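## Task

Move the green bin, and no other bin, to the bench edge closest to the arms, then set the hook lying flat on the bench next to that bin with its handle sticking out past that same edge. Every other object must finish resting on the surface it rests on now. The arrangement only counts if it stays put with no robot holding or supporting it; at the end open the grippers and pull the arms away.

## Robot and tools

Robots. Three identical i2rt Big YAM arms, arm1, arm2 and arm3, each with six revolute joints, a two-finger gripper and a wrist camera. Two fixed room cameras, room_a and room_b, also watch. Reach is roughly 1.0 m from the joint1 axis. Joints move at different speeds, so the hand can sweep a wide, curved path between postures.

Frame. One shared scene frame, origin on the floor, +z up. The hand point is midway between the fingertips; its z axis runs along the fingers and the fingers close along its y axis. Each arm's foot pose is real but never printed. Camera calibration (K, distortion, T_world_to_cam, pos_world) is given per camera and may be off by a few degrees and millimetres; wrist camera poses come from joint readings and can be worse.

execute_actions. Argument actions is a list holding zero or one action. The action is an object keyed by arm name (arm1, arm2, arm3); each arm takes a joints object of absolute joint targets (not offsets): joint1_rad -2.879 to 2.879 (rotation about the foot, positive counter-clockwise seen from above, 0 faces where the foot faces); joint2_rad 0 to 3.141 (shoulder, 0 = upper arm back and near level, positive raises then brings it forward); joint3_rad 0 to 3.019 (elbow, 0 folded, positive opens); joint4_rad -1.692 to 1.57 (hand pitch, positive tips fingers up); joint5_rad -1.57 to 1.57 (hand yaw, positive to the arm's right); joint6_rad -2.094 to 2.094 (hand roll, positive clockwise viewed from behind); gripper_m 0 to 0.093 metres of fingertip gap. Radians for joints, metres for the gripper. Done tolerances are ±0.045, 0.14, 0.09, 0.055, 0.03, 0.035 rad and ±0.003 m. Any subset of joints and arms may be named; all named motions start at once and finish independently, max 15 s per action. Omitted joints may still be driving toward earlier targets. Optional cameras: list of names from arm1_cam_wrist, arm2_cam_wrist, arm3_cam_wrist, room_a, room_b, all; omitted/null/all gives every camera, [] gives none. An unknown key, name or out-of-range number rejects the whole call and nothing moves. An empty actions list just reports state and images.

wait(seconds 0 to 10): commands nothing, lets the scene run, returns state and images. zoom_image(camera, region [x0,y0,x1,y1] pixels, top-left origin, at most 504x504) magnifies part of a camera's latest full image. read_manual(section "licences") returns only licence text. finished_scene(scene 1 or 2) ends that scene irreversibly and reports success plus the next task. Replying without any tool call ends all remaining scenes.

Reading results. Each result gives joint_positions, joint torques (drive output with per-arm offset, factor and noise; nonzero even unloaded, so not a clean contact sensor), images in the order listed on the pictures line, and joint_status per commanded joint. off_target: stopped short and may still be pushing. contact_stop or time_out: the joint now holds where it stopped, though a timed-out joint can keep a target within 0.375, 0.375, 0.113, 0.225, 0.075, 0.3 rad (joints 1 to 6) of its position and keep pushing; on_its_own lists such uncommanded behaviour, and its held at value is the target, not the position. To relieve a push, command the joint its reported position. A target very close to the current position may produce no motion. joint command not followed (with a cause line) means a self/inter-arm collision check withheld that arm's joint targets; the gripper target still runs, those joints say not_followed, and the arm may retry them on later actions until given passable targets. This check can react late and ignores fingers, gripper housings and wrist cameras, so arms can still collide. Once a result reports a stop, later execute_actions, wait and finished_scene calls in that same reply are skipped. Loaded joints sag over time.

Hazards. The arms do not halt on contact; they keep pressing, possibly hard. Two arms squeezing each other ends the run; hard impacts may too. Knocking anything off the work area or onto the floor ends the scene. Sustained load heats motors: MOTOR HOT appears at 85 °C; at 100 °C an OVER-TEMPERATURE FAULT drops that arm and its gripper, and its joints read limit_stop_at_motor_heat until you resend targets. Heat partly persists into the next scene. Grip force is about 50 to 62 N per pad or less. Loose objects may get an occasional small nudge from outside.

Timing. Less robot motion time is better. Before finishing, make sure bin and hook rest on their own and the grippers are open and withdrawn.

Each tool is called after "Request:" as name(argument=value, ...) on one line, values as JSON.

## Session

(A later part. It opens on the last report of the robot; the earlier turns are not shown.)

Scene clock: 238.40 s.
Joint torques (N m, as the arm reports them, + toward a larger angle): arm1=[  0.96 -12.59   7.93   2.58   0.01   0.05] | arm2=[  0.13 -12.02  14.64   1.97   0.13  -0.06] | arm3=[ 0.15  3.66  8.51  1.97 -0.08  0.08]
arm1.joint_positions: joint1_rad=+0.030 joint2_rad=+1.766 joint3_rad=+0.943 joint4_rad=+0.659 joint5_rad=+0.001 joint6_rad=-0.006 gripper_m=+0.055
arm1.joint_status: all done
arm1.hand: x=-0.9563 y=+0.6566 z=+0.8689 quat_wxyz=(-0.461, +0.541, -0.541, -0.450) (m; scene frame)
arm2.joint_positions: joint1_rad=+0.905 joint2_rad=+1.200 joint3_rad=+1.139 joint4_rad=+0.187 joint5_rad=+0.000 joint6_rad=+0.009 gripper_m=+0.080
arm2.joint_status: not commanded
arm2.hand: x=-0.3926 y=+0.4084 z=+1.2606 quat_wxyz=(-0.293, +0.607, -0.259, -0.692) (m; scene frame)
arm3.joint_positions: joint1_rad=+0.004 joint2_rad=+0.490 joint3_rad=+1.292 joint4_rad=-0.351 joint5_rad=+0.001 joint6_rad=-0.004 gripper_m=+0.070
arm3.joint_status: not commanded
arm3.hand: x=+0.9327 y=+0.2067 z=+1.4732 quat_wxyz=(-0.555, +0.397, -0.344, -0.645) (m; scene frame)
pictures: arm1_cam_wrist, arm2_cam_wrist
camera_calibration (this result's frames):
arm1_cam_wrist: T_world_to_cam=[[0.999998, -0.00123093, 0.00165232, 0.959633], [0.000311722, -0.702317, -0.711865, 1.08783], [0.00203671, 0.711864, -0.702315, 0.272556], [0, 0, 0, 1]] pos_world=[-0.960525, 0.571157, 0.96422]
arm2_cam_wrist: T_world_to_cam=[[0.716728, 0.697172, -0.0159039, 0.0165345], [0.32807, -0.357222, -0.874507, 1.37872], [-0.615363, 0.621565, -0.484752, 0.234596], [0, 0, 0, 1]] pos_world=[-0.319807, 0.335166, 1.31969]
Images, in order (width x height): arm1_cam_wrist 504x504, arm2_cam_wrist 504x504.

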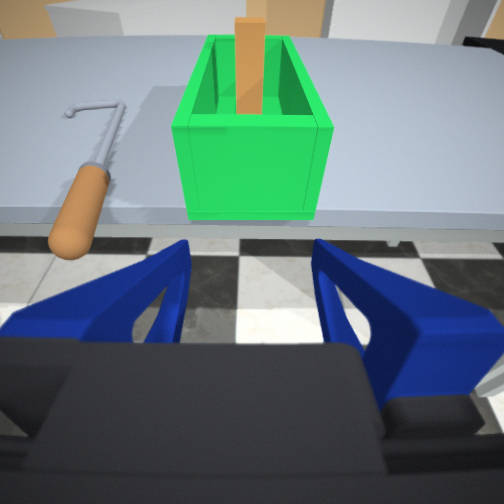

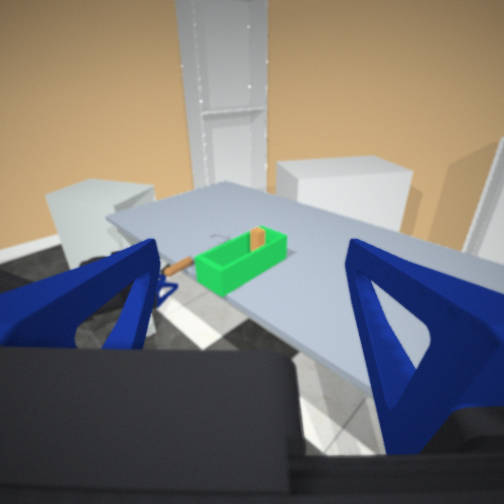

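Request:
execute_actions(actions=[{"arm1":{"joints":{"joint2_rad":2.0,"joint3_rad":1.33,"joint4_rad":0.54}}}], cameras=[])

Request:
execute_actions(actions=[{"arm1":{"joints":{"joint2_rad":2.065,"joint3_rad":1.425,"joint4_rad":0.51}}}], cameras=["arm1_cam_wrist","arm2_cam_wrist"])

Request:
zoom_image(camera="arm2_cam_wrist", region=[150, 210, 310, 320])

Scene clock: 245.40 s.
Joint torques (N m, as the arm reports them, + toward a larger angle): arm1=[  1.37 -18.52  10.67   1.98   0.01   0.06] | arm2=[ -0.05 -12.08  14.62   1.96   0.14  -0.06] | arm3=[-0.22  3.95  8.7   2.   -0.02  0.11]
arm1.joint_positions: joint1_rad=+0.030 joint2_rad=+2.012 joint3_rad=+1.297 joint4_rad=+0.544 joint5_rad=+0.001 joint6_rad=-0.006 gripper_m=+0.055
arm1.joint_status: all done
arm1.hand: x=-0.9552 y=+0.7680 z=+0.8514 quat_wxyz=(-0.459, +0.543, -0.542, -0.448) (m; scene frame)
arm2.joint_positions: joint1_rad=+0.905 joint2_rad=+1.200 joint3_rad=+1.139 joint4_rad=+0.187 joint5_rad=+0.000 joint6_rad=+0.009 gripper_m=+0.080
arm2.joint_status: not commanded
arm2.hand: x=-0.3926 y=+0.4084 z=+1.2606 quat_wxyz=(-0.293, +0.607, -0.259, -0.692) (m; scene frame)
arm3.joint_positions: joint1_rad=+0.004 joint2_rad=+0.490 joint3_rad=+1.292 joint4_rad=-0.351 joint5_rad=+0.001 joint6_rad=-0.004 gripper_m=+0.070
arm3.joint_status: not commanded
arm3.hand: x=+0.9327 y=+0.2067 z=+1.4732 quat_wxyz=(-0.555, +0.397, -0.344, -0.645) (m; scene frame)
pictures: none
No camera images: the call's "cameras" was empty. Leave "cameras" out to get every camera's image.

Scene clock: 246.10 s.
Joint torques (N m, as the arm reports them, + toward a larger angle): arm1=[  1.32 -17.2   12.21   1.74   0.04   0.05] | arm2=[ -0.17 -12.15  14.7    1.98   0.13  -0.05] | arm3=[-0.1   4.38  8.73  2.1  -0.08  0.08]
arm1.joint_positions: joint1_rad=+0.030 joint2_rad=+2.047 joint3_rad=+1.375 joint4_rad=+0.518 joint5_rad=+0.000 joint6_rad=-0.006 gripper_m=+0.055
arm1.joint_status: all done
arm1.hand: x=-0.9552 y=+0.7900 z=+0.8603 quat_wxyz=(-0.463, +0.539, -0.538, -0.453) (m; scene frame)
arm2.joint_positions: joint1_rad=+0.905 joint2_rad=+1.200 joint3_rad=+1.139 joint4_rad=+0.187 joint5_rad=+0.000 joint6_rad=+0.009 gripper_m=+0.080
arm2.joint_status: not commanded
arm2.hand: x=-0.3926 y=+0.4084 z=+1.2606 quat_wxyz=(-0.293, +0.607, -0.259, -0.692) (m; scene frame)
arm3.joint_positions: joint1_rad=+0.004 joint2_rad=+0.490 joint3_rad=+1.292 joint4_rad=-0.351 joint5_rad=+0.001 joint6_rad=-0.004 gripper_m=+0.070
arm3.joint_status: not commanded
arm3.hand: x=+0.9327 y=+0.2067 z=+1.4732 quat_wxyz=(-0.555, +0.397, -0.344, -0.645) (m; scene frame)
pictures: arm1_cam_wrist, arm2_cam_wrist
camera_calibration (this result's frames):
arm1_cam_wrist: T_world_to_cam=[[0.999999, -0.000053954, 0.0015546, 0.957885], [0.00108078, -0.694676, -0.719321, 1.17646], [0.00111875, 0.719322, -0.694676, 0.158162], [0, 0, 0, 1]] pos_world=[-0.959333, 0.703541, 0.954634]
arm2_cam_wrist: T_world_to_cam=[[0.716728, 0.697172, -0.0159039, 0.0165345], [0.32807, -0.357222, -0.874507, 1.37872], [-0.615363, 0.621565, -0.484752, 0.234596], [0, 0, 0, 1]] pos_world=[-0.319807, 0.335166, 1.31969]
Images, in order (width x height): arm1_cam_wrist 504x504, arm2_cam_wrist 504x504.

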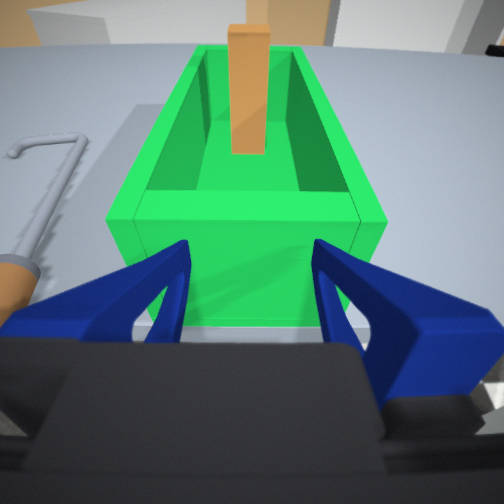

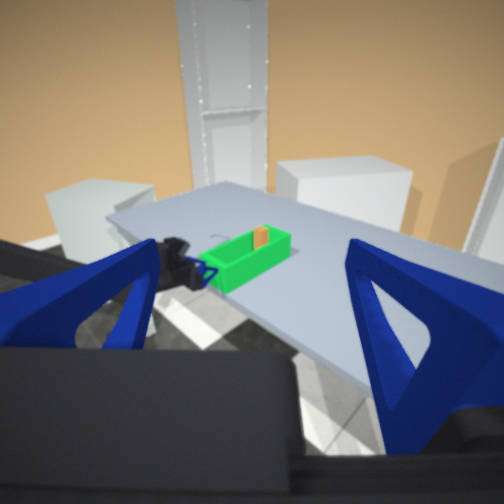

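Region (150, 210, 310, 320) of arm2_cam_wrist's 504x504 image, scaled by 3.150, with more detail than that image has; it fills the top 346 rows of this view, and the rest is white.

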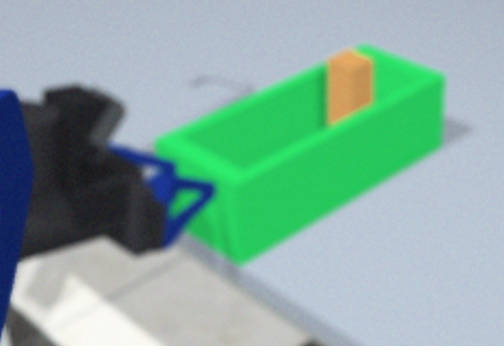

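Now flush. Retreat.

Request:
execute_actions(actions=[{"arm1":{"joints":{"joint2_rad":1.5,"joint3_rad":0.8,"joint4_rad":0.4}},"arm2":{"joints":{"joint1_rad":0.3}}}], cameras=["arm1_cam_wrist"])

Request:
finished_scene(scene=1)

Scene clock: 250.10 s.
Joint torques (N m, as the arm reports them, + toward a larger angle): arm1=[ 1.35 -9.34  8.77  1.88  0.04  0.05] | arm2=[  1.16 -12.26  14.73   2.03   0.09  -0.05] | arm3=[-0.11  4.07  8.67  1.99 -0.04  0.13]
arm1.joint_positions: joint1_rad=+0.030 joint2_rad=+1.489 joint3_rad=+0.790 joint4_rad=+0.405 joint5_rad=+0.000 joint6_rad=-0.006 gripper_m=+0.055
arm1.joint_status: all done
arm1.hand: x=-0.9574 y=+0.5788 z=+0.8976 quat_wxyz=(-0.424, +0.570, -0.569, -0.415) (m; scene frame)
arm2.joint_positions: joint1_rad=+0.295 joint2_rad=+1.200 joint3_rad=+1.139 joint4_rad=+0.187 joint5_rad=+0.001 joint6_rad=+0.009 gripper_m=+0.080
arm2.joint_status: all done
arm2.hand: x=-0.0839 y=+0.5611 z=+1.2621 quat_wxyz=(-0.487, +0.499, -0.430, -0.573) (m; scene frame)
arm3.joint_positions: joint1_rad=+0.004 joint2_rad=+0.490 joint3_rad=+1.292 joint4_rad=-0.351 joint5_rad=+0.001 joint6_rad=-0.004 gripper_m=+0.070
arm3.joint_status: not commanded
arm3.hand: x=+0.9327 y=+0.2067 z=+1.4732 quat_wxyz=(-0.555, +0.397, -0.344, -0.645) (m; scene frame)
pictures: arm1_cam_wrist
camera_calibration (this result's frames):
arm1_cam_wrist: T_world_to_cam=[[1, -0.000782516, 0.000322538, 0.961511], [-0.000418626, -0.788487, -0.615051, 1.01587], [0.000735605, 0.615051, -0.788487, 0.480142], [0, 0, 0, 1]] pos_world=[-0.961439, 0.50644, 1.00309]
Images, in order (width x height): arm1_cam_wrist 504x504.

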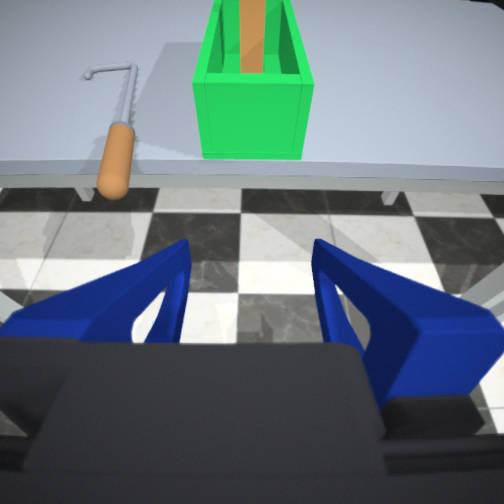

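The scene is finished: the task was done.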